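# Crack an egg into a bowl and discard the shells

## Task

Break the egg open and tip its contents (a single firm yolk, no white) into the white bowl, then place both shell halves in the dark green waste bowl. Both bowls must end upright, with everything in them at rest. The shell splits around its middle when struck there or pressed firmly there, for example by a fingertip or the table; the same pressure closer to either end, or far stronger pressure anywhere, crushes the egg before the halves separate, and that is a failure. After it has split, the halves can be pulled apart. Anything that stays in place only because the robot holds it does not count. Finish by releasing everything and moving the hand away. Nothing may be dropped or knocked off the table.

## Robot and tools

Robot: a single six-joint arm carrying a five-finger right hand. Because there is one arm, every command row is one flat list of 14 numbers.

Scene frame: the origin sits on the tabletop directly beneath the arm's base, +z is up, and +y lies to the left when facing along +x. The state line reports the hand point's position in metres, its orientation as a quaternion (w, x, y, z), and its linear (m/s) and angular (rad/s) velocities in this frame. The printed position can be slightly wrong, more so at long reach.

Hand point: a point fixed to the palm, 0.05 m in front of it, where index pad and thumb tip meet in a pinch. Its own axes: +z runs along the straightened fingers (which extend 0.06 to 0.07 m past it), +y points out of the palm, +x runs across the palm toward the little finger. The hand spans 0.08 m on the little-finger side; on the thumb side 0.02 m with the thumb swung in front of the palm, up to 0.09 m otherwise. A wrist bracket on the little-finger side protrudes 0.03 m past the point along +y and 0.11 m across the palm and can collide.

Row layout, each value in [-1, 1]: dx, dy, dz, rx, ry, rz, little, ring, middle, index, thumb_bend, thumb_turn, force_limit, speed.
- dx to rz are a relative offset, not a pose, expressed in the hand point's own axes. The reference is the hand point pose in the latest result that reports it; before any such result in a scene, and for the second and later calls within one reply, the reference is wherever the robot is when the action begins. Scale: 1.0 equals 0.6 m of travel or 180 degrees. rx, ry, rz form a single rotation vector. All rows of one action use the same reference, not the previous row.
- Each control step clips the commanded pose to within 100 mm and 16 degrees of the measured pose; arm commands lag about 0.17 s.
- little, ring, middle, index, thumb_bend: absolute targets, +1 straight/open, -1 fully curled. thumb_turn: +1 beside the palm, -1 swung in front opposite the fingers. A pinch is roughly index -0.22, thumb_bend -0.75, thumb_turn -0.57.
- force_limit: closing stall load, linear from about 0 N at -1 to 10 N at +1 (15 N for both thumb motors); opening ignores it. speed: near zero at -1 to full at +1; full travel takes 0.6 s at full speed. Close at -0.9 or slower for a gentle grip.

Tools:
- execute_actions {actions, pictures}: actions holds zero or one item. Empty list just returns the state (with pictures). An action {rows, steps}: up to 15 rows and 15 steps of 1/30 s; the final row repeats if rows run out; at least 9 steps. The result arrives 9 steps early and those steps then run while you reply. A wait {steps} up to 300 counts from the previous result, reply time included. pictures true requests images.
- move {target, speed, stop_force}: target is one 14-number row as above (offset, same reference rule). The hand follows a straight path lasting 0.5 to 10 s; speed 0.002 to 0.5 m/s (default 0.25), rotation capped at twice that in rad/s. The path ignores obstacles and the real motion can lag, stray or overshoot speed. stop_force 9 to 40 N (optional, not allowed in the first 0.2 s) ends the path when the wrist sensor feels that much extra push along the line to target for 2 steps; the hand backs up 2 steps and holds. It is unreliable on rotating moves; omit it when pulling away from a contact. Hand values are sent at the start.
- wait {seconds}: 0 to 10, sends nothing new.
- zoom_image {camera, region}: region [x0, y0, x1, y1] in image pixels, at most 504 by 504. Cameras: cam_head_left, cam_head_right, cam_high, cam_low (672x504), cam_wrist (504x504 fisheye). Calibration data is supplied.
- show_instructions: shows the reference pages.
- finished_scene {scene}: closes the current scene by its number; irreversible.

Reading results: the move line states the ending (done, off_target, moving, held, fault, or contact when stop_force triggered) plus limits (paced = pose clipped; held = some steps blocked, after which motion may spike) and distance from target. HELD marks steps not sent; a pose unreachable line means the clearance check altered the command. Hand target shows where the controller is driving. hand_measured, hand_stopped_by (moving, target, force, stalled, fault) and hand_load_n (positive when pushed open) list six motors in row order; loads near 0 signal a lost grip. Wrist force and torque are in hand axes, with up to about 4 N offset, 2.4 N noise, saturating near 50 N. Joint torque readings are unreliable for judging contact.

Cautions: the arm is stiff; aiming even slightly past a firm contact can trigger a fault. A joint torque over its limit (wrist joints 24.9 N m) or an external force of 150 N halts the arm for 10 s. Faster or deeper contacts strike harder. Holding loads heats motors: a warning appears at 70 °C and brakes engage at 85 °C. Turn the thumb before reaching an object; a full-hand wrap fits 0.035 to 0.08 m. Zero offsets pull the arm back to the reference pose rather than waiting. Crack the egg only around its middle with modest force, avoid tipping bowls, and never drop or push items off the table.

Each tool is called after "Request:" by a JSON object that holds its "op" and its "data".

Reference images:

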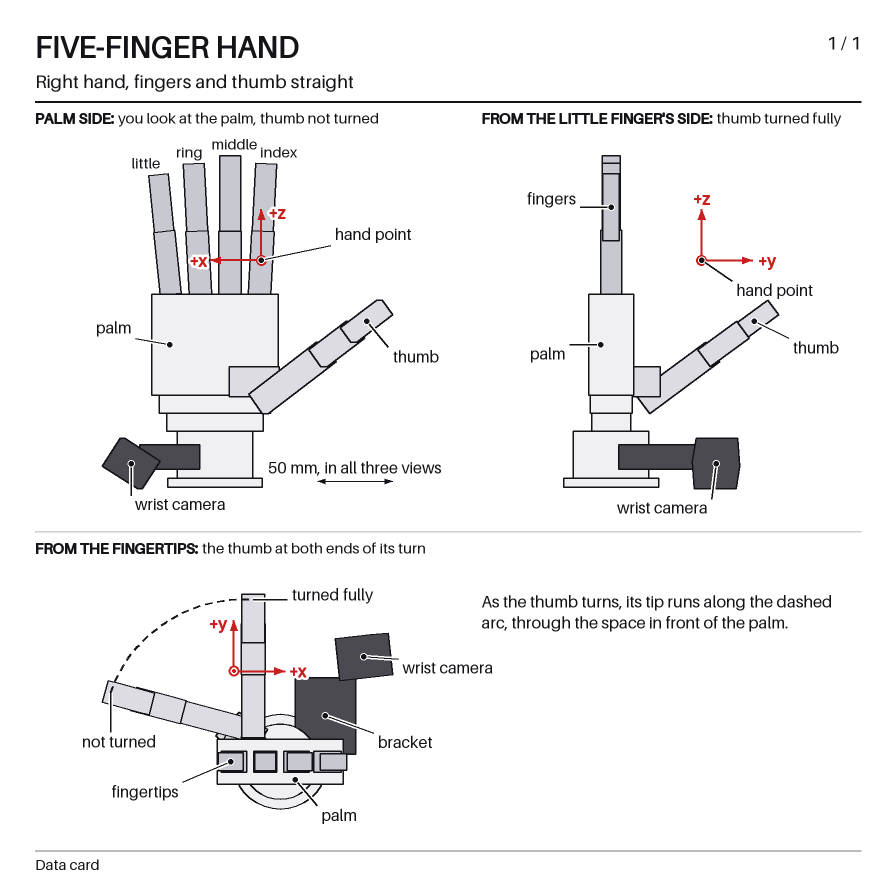

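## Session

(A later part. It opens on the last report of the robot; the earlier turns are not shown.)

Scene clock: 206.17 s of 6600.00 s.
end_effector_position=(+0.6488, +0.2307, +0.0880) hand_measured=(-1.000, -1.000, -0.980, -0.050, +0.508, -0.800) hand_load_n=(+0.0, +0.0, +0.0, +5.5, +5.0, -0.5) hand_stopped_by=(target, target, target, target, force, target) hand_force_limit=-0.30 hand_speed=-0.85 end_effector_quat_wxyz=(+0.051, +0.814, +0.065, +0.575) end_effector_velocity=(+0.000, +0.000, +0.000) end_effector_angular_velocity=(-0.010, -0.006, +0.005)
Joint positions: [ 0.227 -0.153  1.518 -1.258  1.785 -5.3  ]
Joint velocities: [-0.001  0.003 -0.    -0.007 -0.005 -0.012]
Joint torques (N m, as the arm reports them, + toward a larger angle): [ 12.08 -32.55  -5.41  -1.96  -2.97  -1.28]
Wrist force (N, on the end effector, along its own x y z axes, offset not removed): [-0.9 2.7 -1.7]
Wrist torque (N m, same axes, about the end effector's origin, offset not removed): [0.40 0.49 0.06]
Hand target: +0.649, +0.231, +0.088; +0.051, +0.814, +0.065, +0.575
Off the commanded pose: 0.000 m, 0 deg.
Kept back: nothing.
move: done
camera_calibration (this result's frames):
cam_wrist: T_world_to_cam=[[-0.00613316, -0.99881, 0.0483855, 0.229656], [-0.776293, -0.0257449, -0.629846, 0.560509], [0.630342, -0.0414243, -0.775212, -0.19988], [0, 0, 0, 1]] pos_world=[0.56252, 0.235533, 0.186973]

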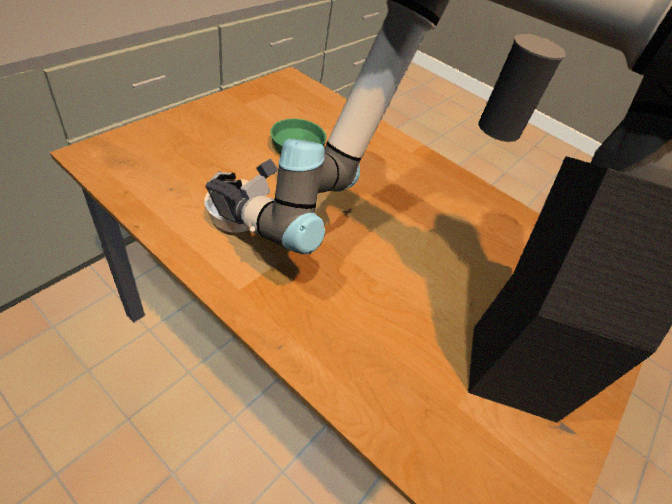

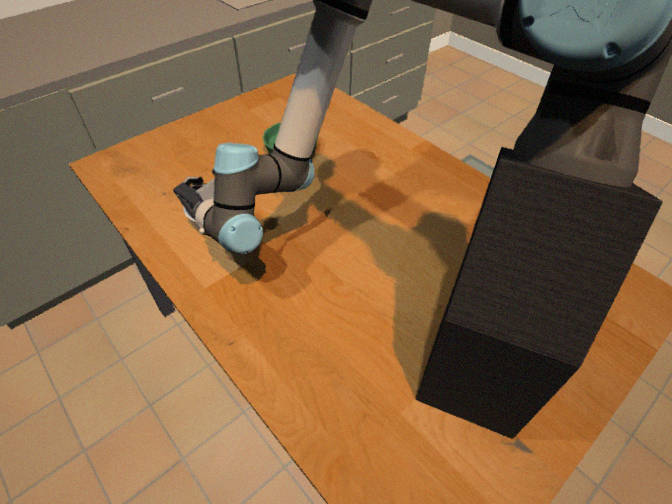

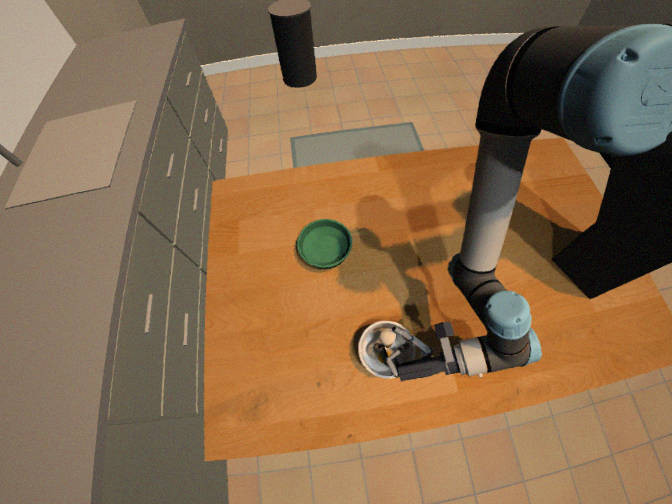

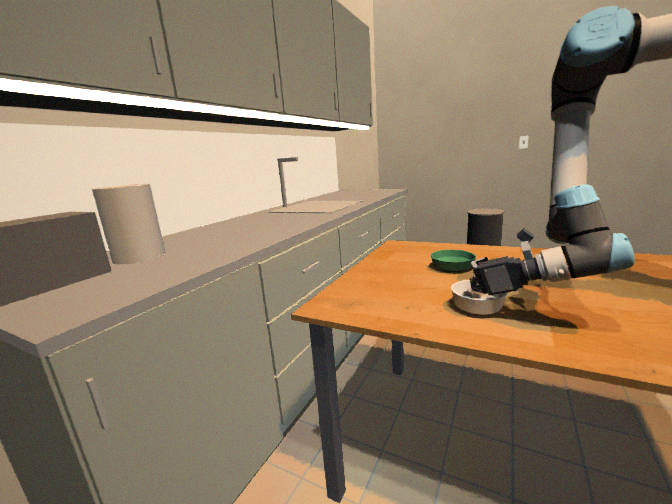

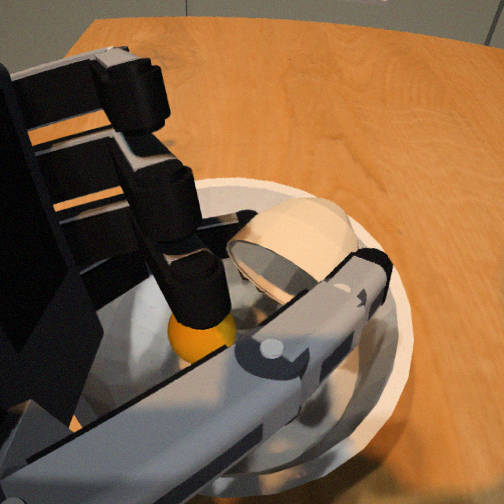

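Request:
{"op": "move", "data": {"target": [0,0.525,0.211,0,-0.12,0.38,-1,-1,-0.98,-0.05,-0.2,-0.8,-0.3,-0.85], "speed": 0.2}}

Request:
{"op": "move", "data": {"target": [-0.03,0.063,0.054,0,0,0,-1,-1,-0.98,-0.05,-0.2,-0.8,-0.3,-0.85], "speed": 0.04, "stop_force": 12}}

Scene clock: 210.20 s of 6600.00 s.
end_effector_position=(+0.7836, -0.0807, +0.0949) hand_measured=(-1.000, -1.000, -0.980, -0.050, +0.508, -0.800) hand_load_n=(+0.0, +0.0, +0.0, +5.5, +5.0, -0.5) hand_stopped_by=(target, target, target, target, force, target) hand_force_limit=-0.30 hand_speed=-0.85 end_effector_quat_wxyz=(-0.268, +0.798, -0.411, +0.351) end_effector_velocity=(+0.001, -0.002, -0.000) end_effector_angular_velocity=(+0.008, +0.006, -0.001)
Joint positions: [-0.283 -0.534  1.17  -0.16   1.31  -4.25 ]
Joint velocities: [-0.003  0.003 -0.012  0.016 -0.003  0.005]
Joint torques (N m, as the arm reports them, + toward a larger angle): [  8.3  -43.01 -14.48   2.49  -3.19   1.67]
Wrist force (N, on the end effector, along its own x y z axes, offset not removed): [0.3 -0.7 0.2]
Wrist torque (N m, same axes, about the end effector's origin, offset not removed): [-0.02 0.18 -0.07]
Hand target: +0.784, -0.081, +0.095; -0.268, +0.798, -0.411, +0.351
Off the commanded pose: 0.001 m, 0 deg.
Kept back: nothing.
move: done
camera_calibration (this result's frames):
cam_wrist: T_world_to_cam=[[-0.524603, -0.415038, -0.743327, 0.447631], [-0.707094, 0.69868, 0.108922, 0.595616], [0.474141, 0.582743, -0.660001, -0.130577], [0, 0, 0, 1]] pos_world=[0.717896, -0.154268, 0.18168]

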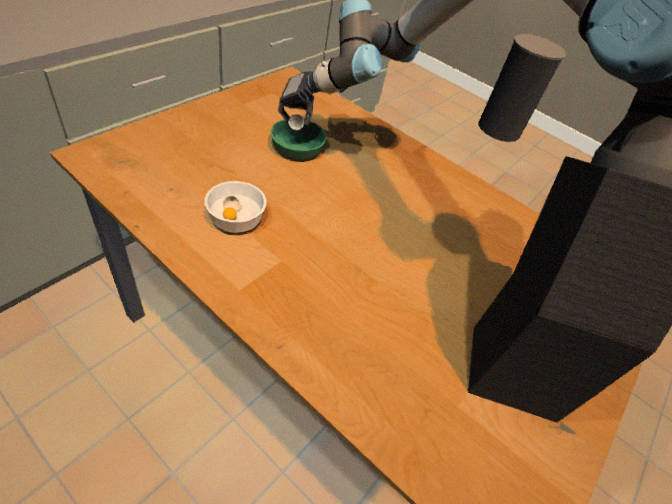

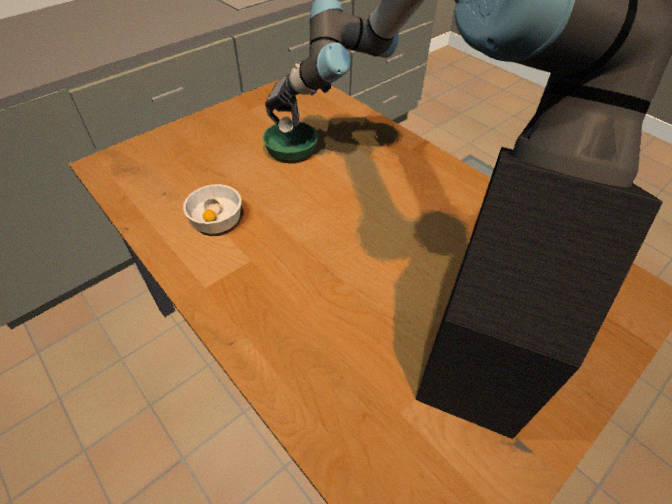

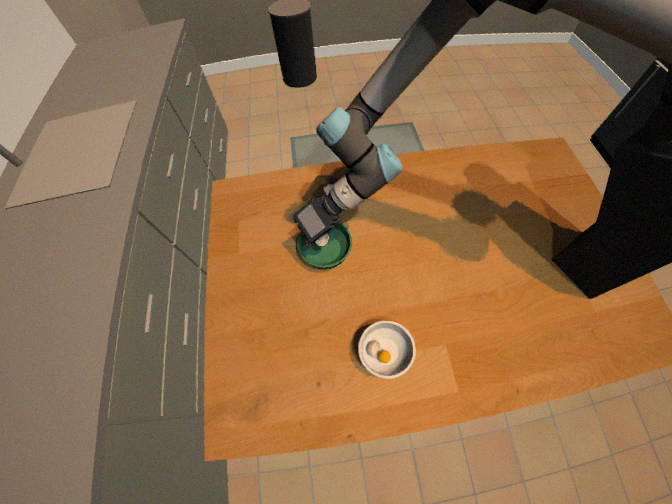

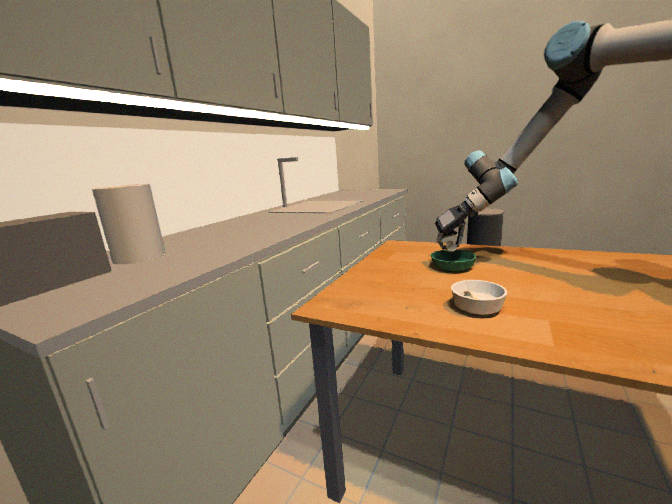

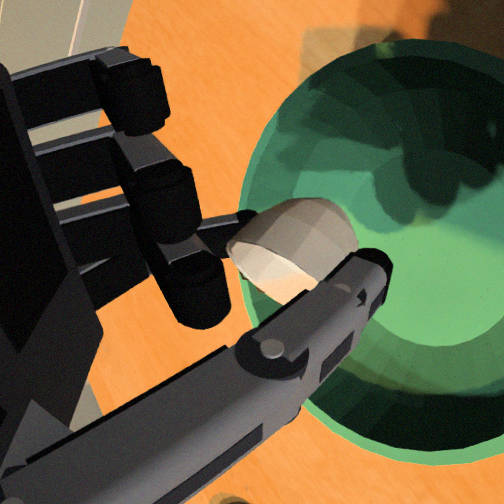

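Scene clock: 211.90 s of 6600.00 s.
end_effector_position=(+0.7837, -0.0806, +0.0422) hand_measured=(-1.000, -1.000, -0.980, -0.050, +0.508, -0.800) hand_load_n=(+0.0, +0.0, +0.0, +5.5, +5.0, -0.5) hand_stopped_by=(target, target, target, target, force, target) hand_force_limit=-0.30 hand_speed=-0.85 end_effector_quat_wxyz=(-0.268, +0.798, -0.411, +0.351) end_effector_velocity=(+0.001, -0.000, -0.002) end_effector_angular_velocity=(+0.000, -0.002, +0.000)
Joint positions: [-0.308 -0.428  1.086 -0.179  1.288 -4.262]
Joint velocities: [-0.001  0.004 -0.005 -0.    -0.002 -0.   ]
Joint torques (N m, as the arm reports them, + toward a larger angle): [ 10.16 -43.54 -13.36  -0.12  -2.65  -1.41]
Wrist force (N, on the end effector, along its own x y z axes, offset not removed): [2.2 0.1 2.2]
Wrist torque (N m, same axes, about the end effector's origin, offset not removed): [0.03 -0.29 -0.01]
Hand target: +0.784, -0.081, +0.042; -0.268, +0.798, -0.411, +0.351
Off the commanded pose: 0.000 m, 0 deg.
Kept back: nothing.
move: done
camera_calibration (this result's frames):
cam_wrist: T_world_to_cam=[[-0.5246, -0.415063, -0.743315, 0.408556], [-0.707099, 0.698678, 0.108902, 0.601292], [0.474136, 0.582728, -0.660018, -0.165443], [0, 0, 0, 1]] pos_world=[0.717944, -0.154124, 0.129008]

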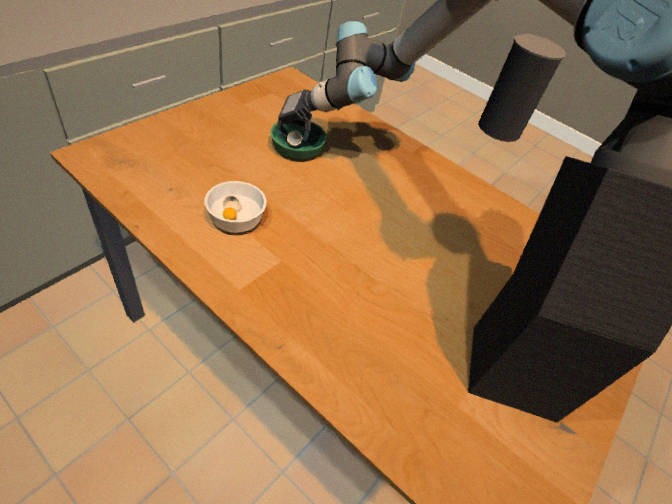

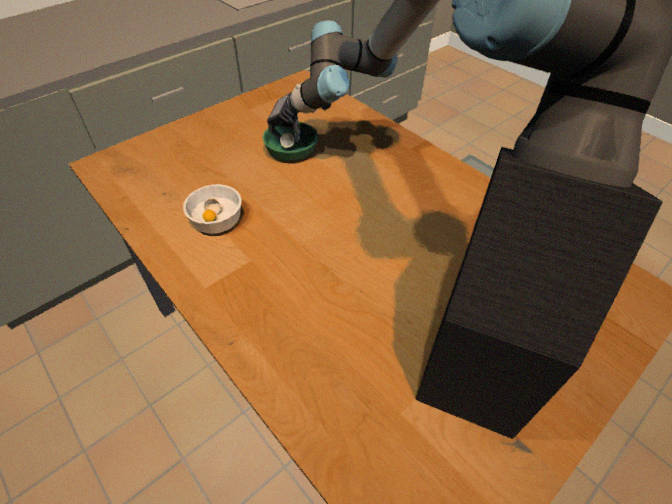

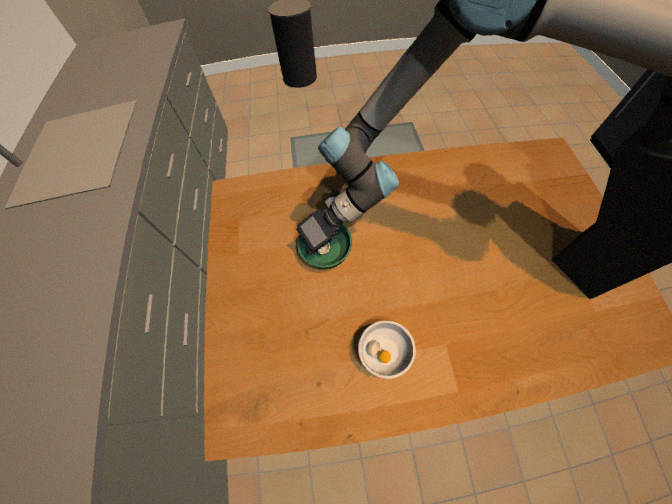

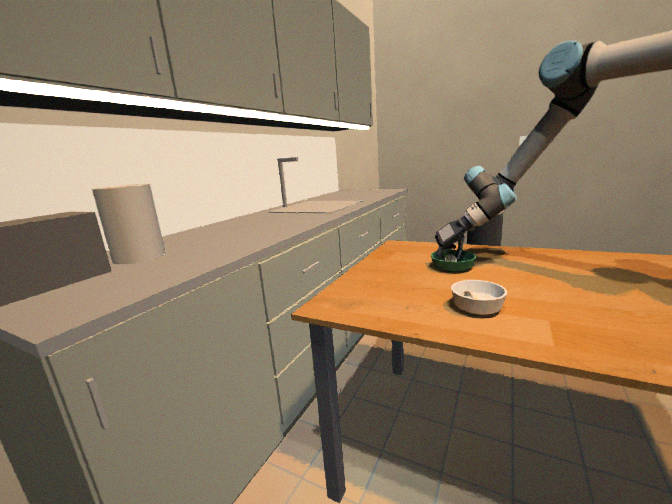

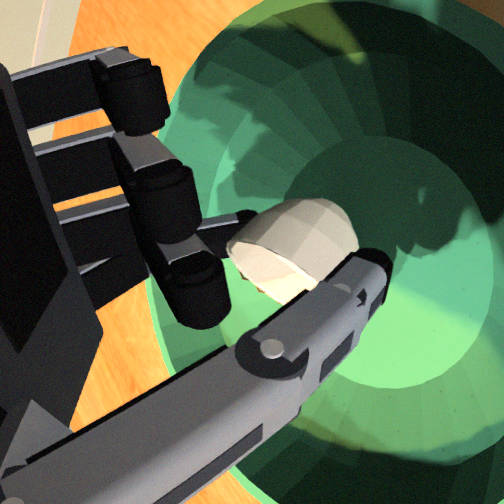

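Request:
{"op": "move", "data": {"target": [-0.002,0.004,0.003,0,0,0,-1,-1,-0.98,0.1,0.75,-0.8,-0.3,-0.7], "speed": 0.02}}

Request:
{"op": "move", "data": {"target": [0.032,-0.067,-0.057,0,0,0,-1,-1,-0.98,0.1,0.75,-0.8,-0.3,-0.7], "speed": 0.1}}

Request:
{"op": "move", "data": {"target": [-0.515,-0.167,-0.092,0,0,0,-1,-1,-0.98,0.0,-0.3,-0.6,-0.3,-0.5]}}

Scene clock: 214.83 s of 6600.00 s.
end_effector_position=(+0.7835, -0.0805, +0.0390) hand_measured=(-1.000, -1.000, -0.980, +0.100, +0.750, -0.800) hand_load_n=(+0.0, +0.0, +0.0, +0.0, +0.0, +0.0) hand_stopped_by=(target, target, target, target, target, target) hand_force_limit=-0.30 hand_speed=-0.70 end_effector_quat_wxyz=(-0.268, +0.798, -0.411, +0.351) end_effector_velocity=(+0.000, -0.001, +0.000) end_effector_angular_velocity=(-0.001, -0.000, -0.001)
Joint positions: [-0.309 -0.422  1.081 -0.18   1.286 -4.263]
Joint velocities: [-0.    -0.001  0.    -0.     0.001 -0.   ]
Joint torques (N m, as the arm reports them, + toward a larger angle): [ 10.82 -42.37 -12.83  -0.22  -2.87  -1.34]
Wrist force (N, on the end effector, along its own x y z axes, offset not removed): [-2.4 5.1 -0.2]
Wrist torque (N m, same axes, about the end effector's origin, offset not removed): [0.75 0.35 0.01]
Hand target: +0.783, -0.081, +0.039; -0.268, +0.798, -0.411, +0.351
Off the commanded pose: 0.000 m, 0 deg.
Kept back: nothing.
move: done
camera_calibration (this result's frames):
cam_wrist: T_world_to_cam=[[-0.5246, -0.415065, -0.743314, 0.406058], [-0.7071, 0.698677, 0.108902, 0.601472], [0.474135, 0.582727, -0.660019, -0.167474], [0, 0, 0, 1]] pos_world=[0.717725, -0.154103, 0.125791]

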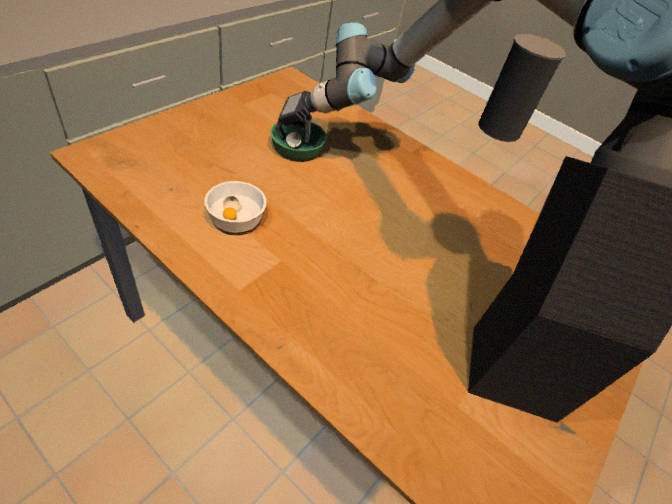

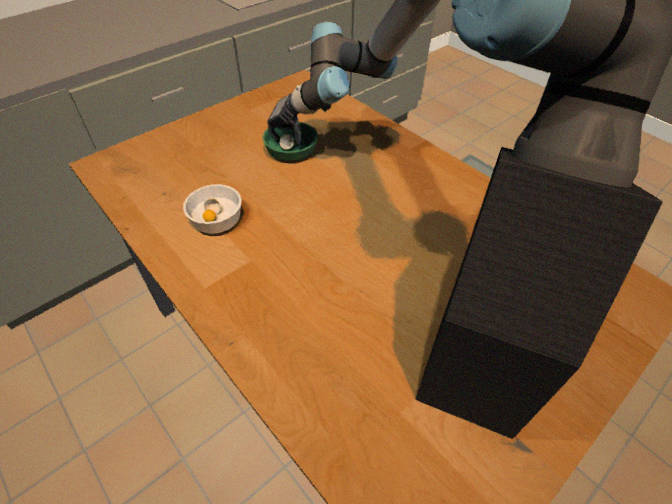

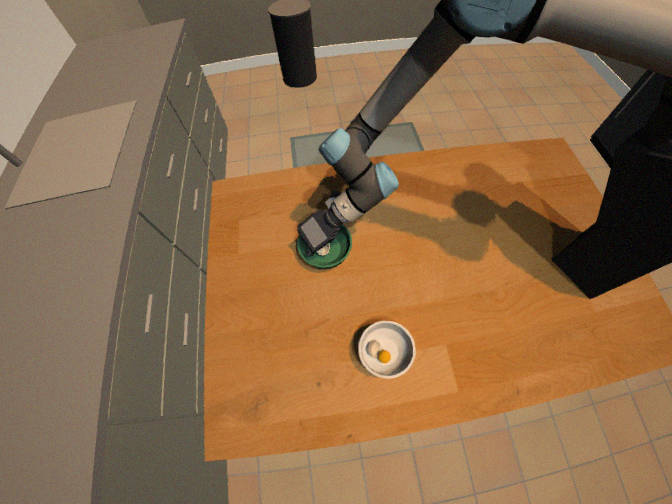

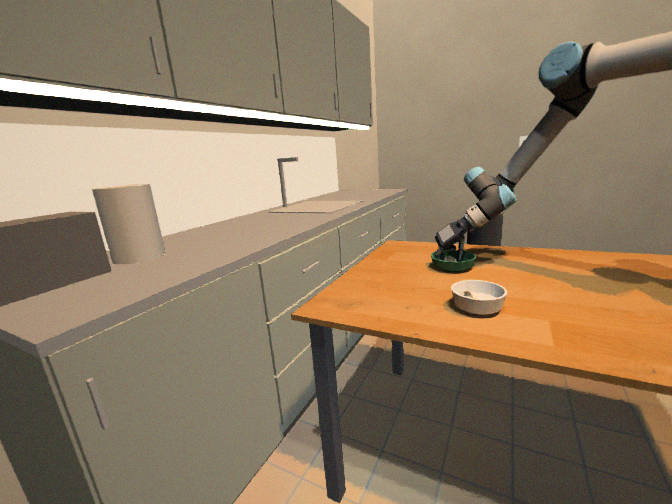

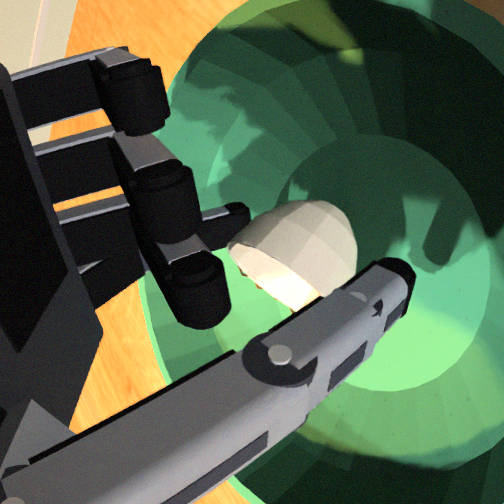

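Scene clock: 215.90 s of 6600.00 s.
end_effector_position=(+0.7836, -0.0807, +0.0949) hand_measured=(-1.000, -1.000, -0.980, +0.100, +0.750, -0.800) hand_load_n=(+0.0, +0.0, +0.0, +0.0, +0.0, +0.0) hand_stopped_by=(target, target, target, target, target, target) hand_force_limit=-0.30 hand_speed=-0.70 end_effector_quat_wxyz=(-0.268, +0.798, -0.411, +0.351) end_effector_velocity=(-0.000, -0.000, +0.002) end_effector_angular_velocity=(-0.000, +0.000, -0.001)
Joint positions: [-0.283 -0.534  1.17  -0.16   1.31  -4.25 ]
Joint velocities: [ 0.001 -0.005  0.004  0.     0.001  0.001]
Joint torques (N m, as the arm reports them, + toward a larger angle): [ 36.95 -57.68  -2.39   2.68   1.47   1.41]
Wrist force (N, on the end effector, along its own x y z axes, offset not removed): [1.5 4.5 -2.2]
Wrist torque (N m, same axes, about the end effector's origin, offset not removed): [0.70 -0.20 0.39]
Hand target: +0.784, -0.081, +0.095; -0.268, +0.798, -0.411, +0.351
Off the commanded pose: 0.000 m, 0 deg.
Kept back: nothing.
move: done
camera_calibration (this result's frames):
cam_wrist: T_world_to_cam=[[-0.524602, -0.415037, -0.743328, 0.447651], [-0.707091, 0.698683, 0.108918, 0.595606], [0.474146, 0.58274, -0.66, -0.130563], [0, 0, 0, 1]] pos_world=[0.717893, -0.154264, 0.181707]

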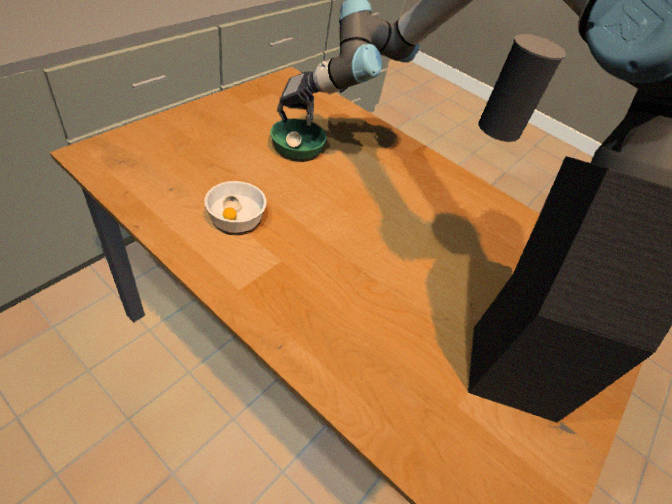

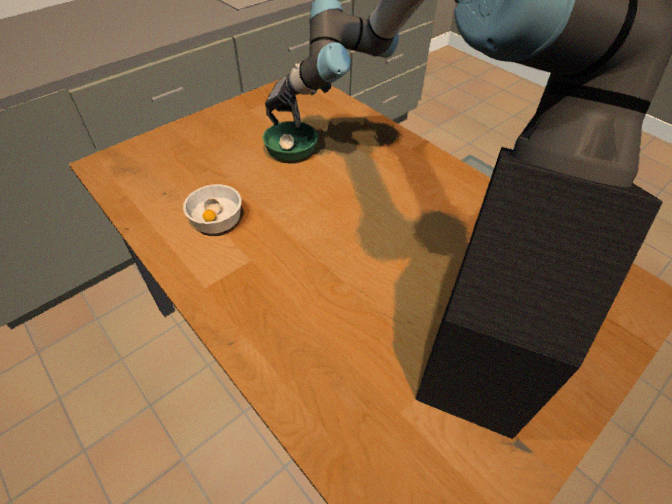

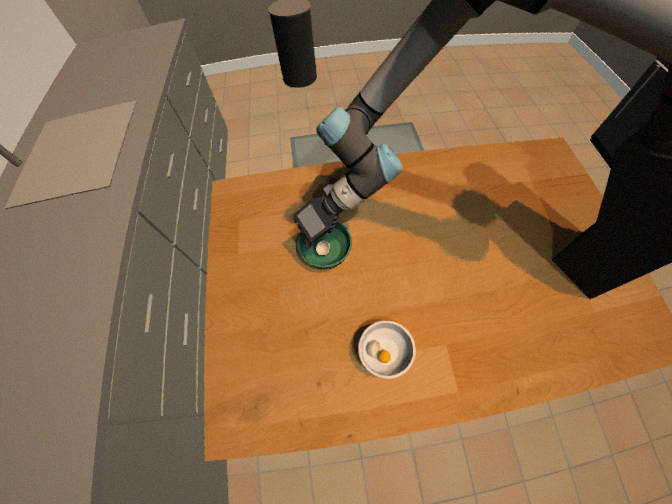

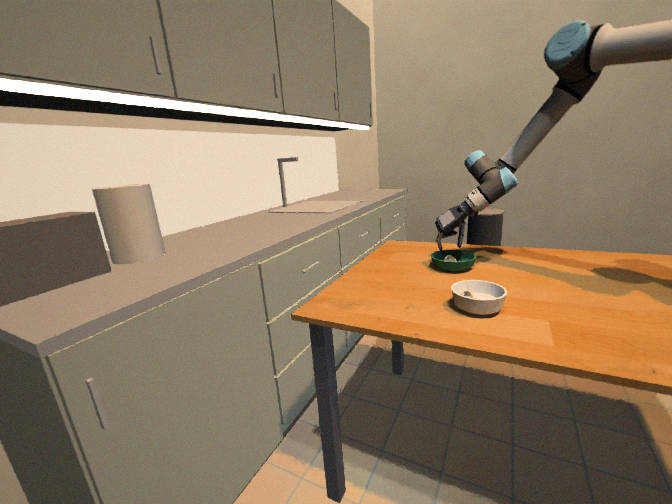

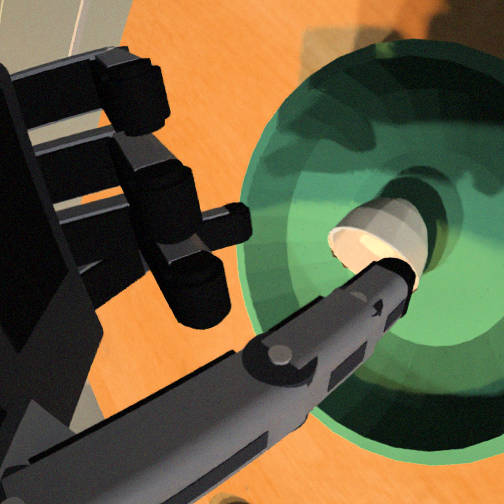

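Scene clock: 218.17 s of 6600.00 s.
end_effector_position=(+0.6585, +0.2242, +0.0958) hand_measured=(-1.000, -1.000, -0.980, +0.000, -0.300, -0.600) hand_load_n=(+0.0, +0.0, +0.0, +0.0, +0.0, +0.0) hand_stopped_by=(target, target, target, target, target, target) hand_force_limit=-0.30 hand_speed=-0.50 end_effector_quat_wxyz=(-0.268, +0.798, -0.411, +0.351) end_effector_velocity=(+0.000, -0.000, +0.000) end_effector_angular_velocity=(-0.000, -0.001, -0.001)
Joint positions: [ 0.139 -0.422  1.495 -0.611  1.687 -4.06 ]
Joint velocities: [ 0.    -0.    -0.    -0.     0.001 -0.   ]
Joint torques (N m, as the arm reports them, + toward a larger angle): [ 37.49 -35.82  -9.56  -0.65   1.84   1.6 ]
Wrist force (N, on the end effector, along its own x y z axes, offset not removed): [1.3 2.6 -1.1]
Wrist torque (N m, same axes, about the end effector's origin, offset not removed): [0.45 0.03 0.02]
Hand target: +0.658, +0.224, +0.096; -0.268, +0.798, -0.411, +0.351
Off the commanded pose: 0.001 m, 0 deg.
Kept back: nothing.
move: done
camera_calibration (this result's frames):
cam_wrist: T_world_to_cam=[[-0.524487, -0.414649, -0.743626, 0.509018], [-0.706964, 0.698804, 0.108972, 0.293888], [0.474464, 0.582871, -0.659656, -0.248566], [0, 0, 0, 1]] pos_world=[0.592677, 0.150576, 0.182525]

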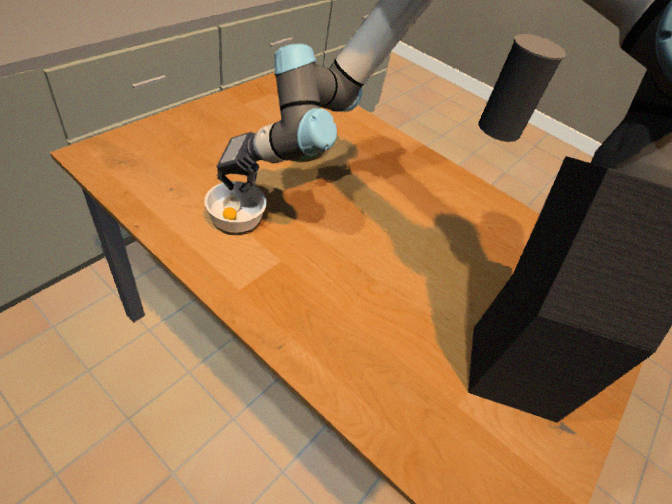

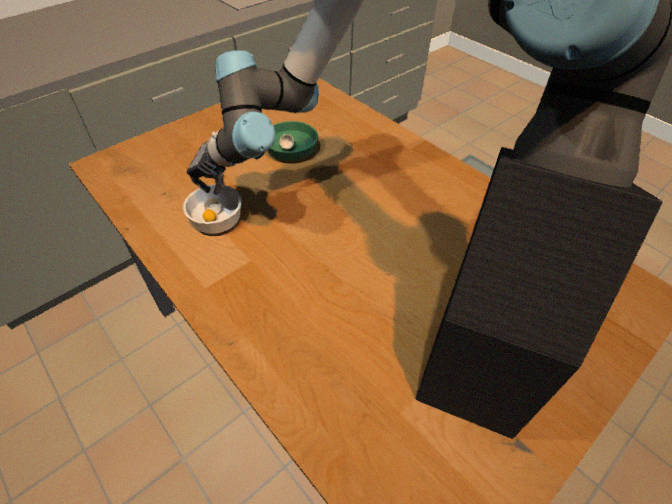

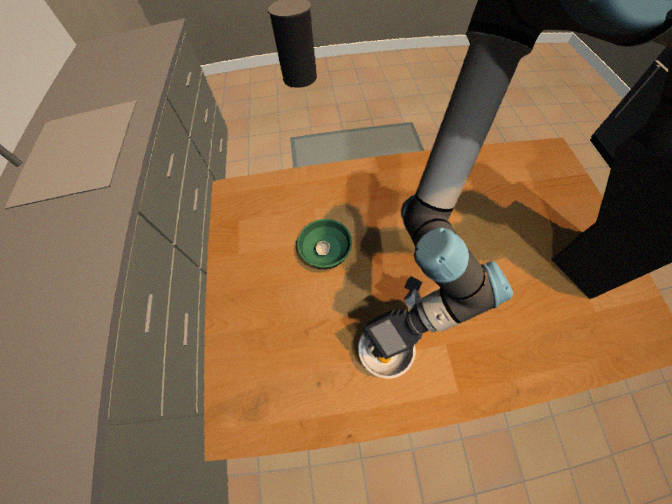

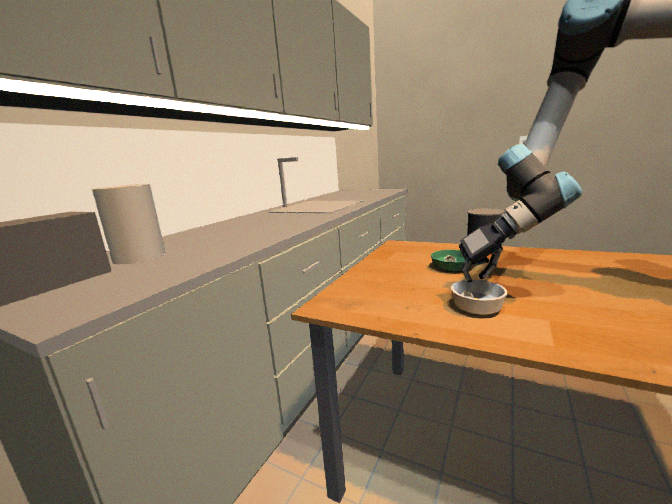

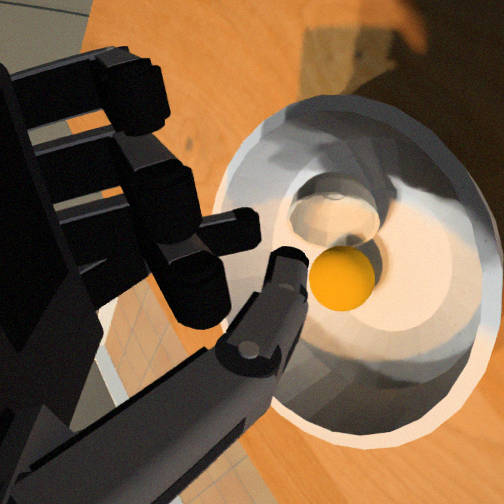

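Request:
{"op": "move", "data": {"target": [-0.031,0.076,0.058,0,0,0,-1,-1,-0.98,-0.08,-0.35,-0.6,-0.3,-0.5], "speed": 0.03, "stop_force": 12}}

Request:
{"op": "zoom_image", "data": {"camera": "cam_head_left", "region": [190,160,290,240]}}

Scene clock: 221.07 s of 6600.00 s.
end_effector_position=(+0.6565, +0.2211, +0.0358) hand_measured=(-1.000, -1.000, -0.980, -0.080, -0.350, -0.600) hand_load_n=(+0.0, +0.0, +0.0, +0.0, +0.0, +0.0) hand_stopped_by=(target, target, target, target, target, target) hand_force_limit=-0.30 hand_speed=-0.50 end_effector_quat_wxyz=(-0.268, +0.798, -0.411, +0.351) end_effector_velocity=(-0.000, -0.000, -0.003) end_effector_angular_velocity=(-0.000, -0.000, -0.000)
Joint positions: [ 0.086 -0.31   1.424 -0.654  1.64  -4.084]
Joint velocities: [-0.002  0.005 -0.003 -0.002 -0.002 -0.001]
Joint torques (N m, as the arm reports them, + toward a larger angle): [ 12.22 -35.99  -8.13  -0.92  -2.75  -1.38]
Wrist force (N, on the end effector, along its own x y z axes, offset not removed): [-5.0 0.3 -2.5]
Wrist torque (N m, same axes, about the end effector's origin, offset not removed): [0.31 0.95 -0.21]
Hand target: +0.656, +0.221, +0.036; -0.268, +0.798, -0.411, +0.351
Off the commanded pose: 0.000 m, 0 deg.
Kept back: nothing.
move: done
camera_calibration (this result's frames):
cam_wrist: T_world_to_cam=[[-0.524498, -0.414698, -0.743591, 0.462173], [-0.706975, 0.698795, 0.108955, 0.301187], [0.474435, 0.582847, -0.659697, -0.285339], [0, 0, 0, 1]] pos_world=[0.590715, 0.147503, 0.122615]

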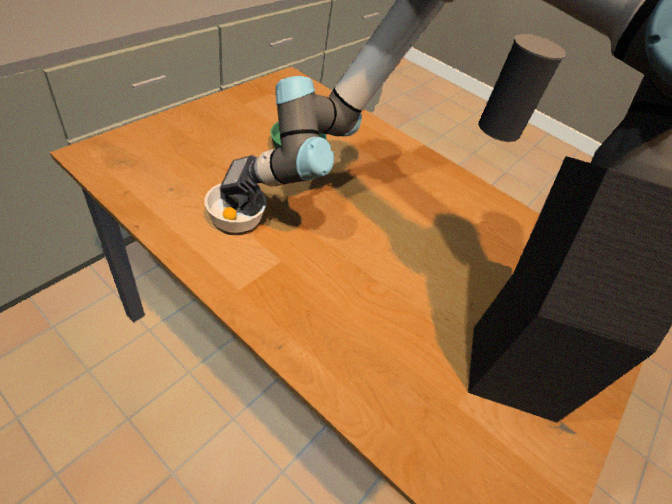

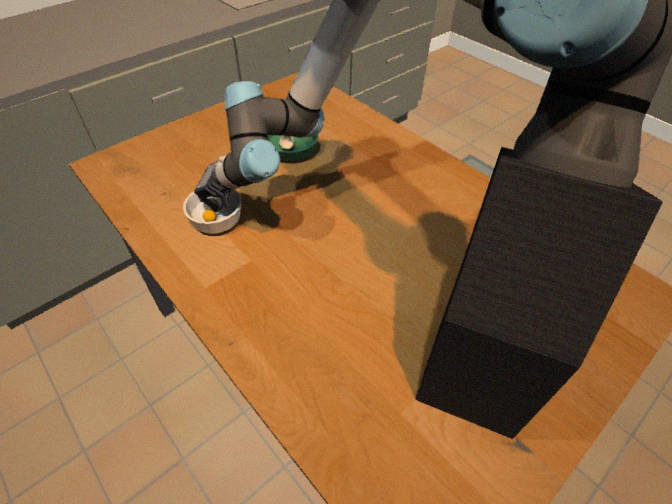

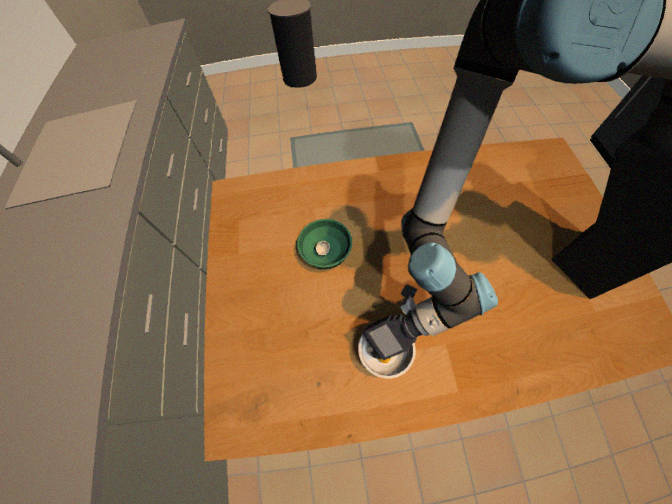

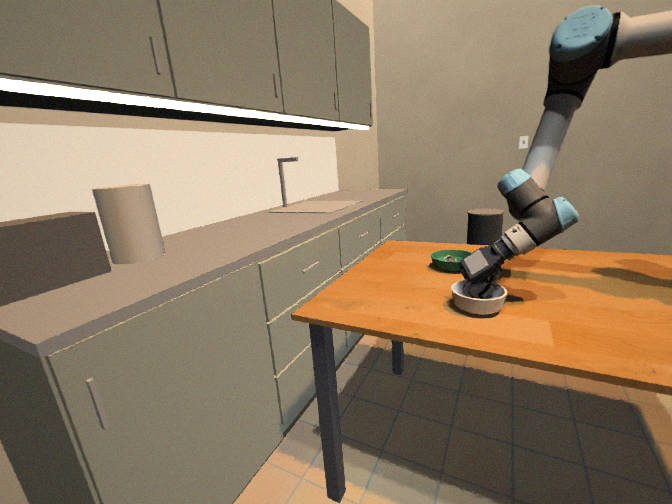

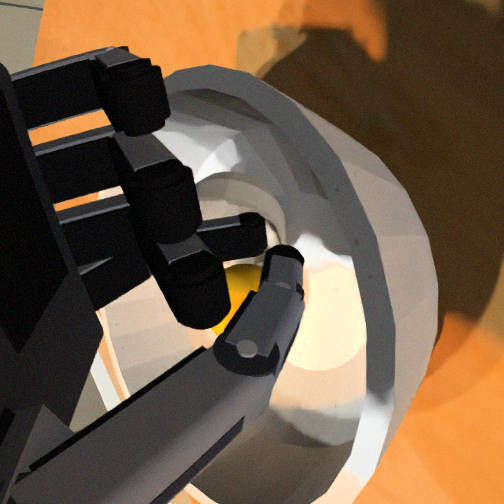

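Region (190, 160, 290, 240) of cam_head_left's 672x504 image, scaled by 5.040, with more detail than that image has; it fills the top 403 rows of this view, and the rest is white.

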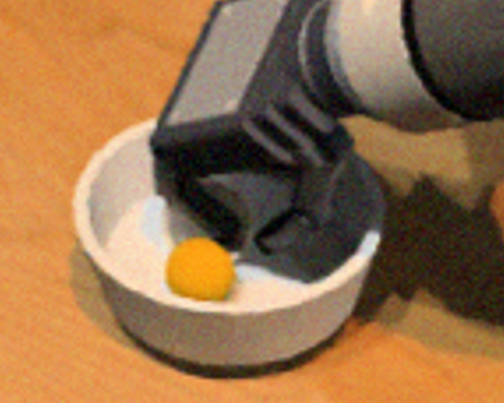

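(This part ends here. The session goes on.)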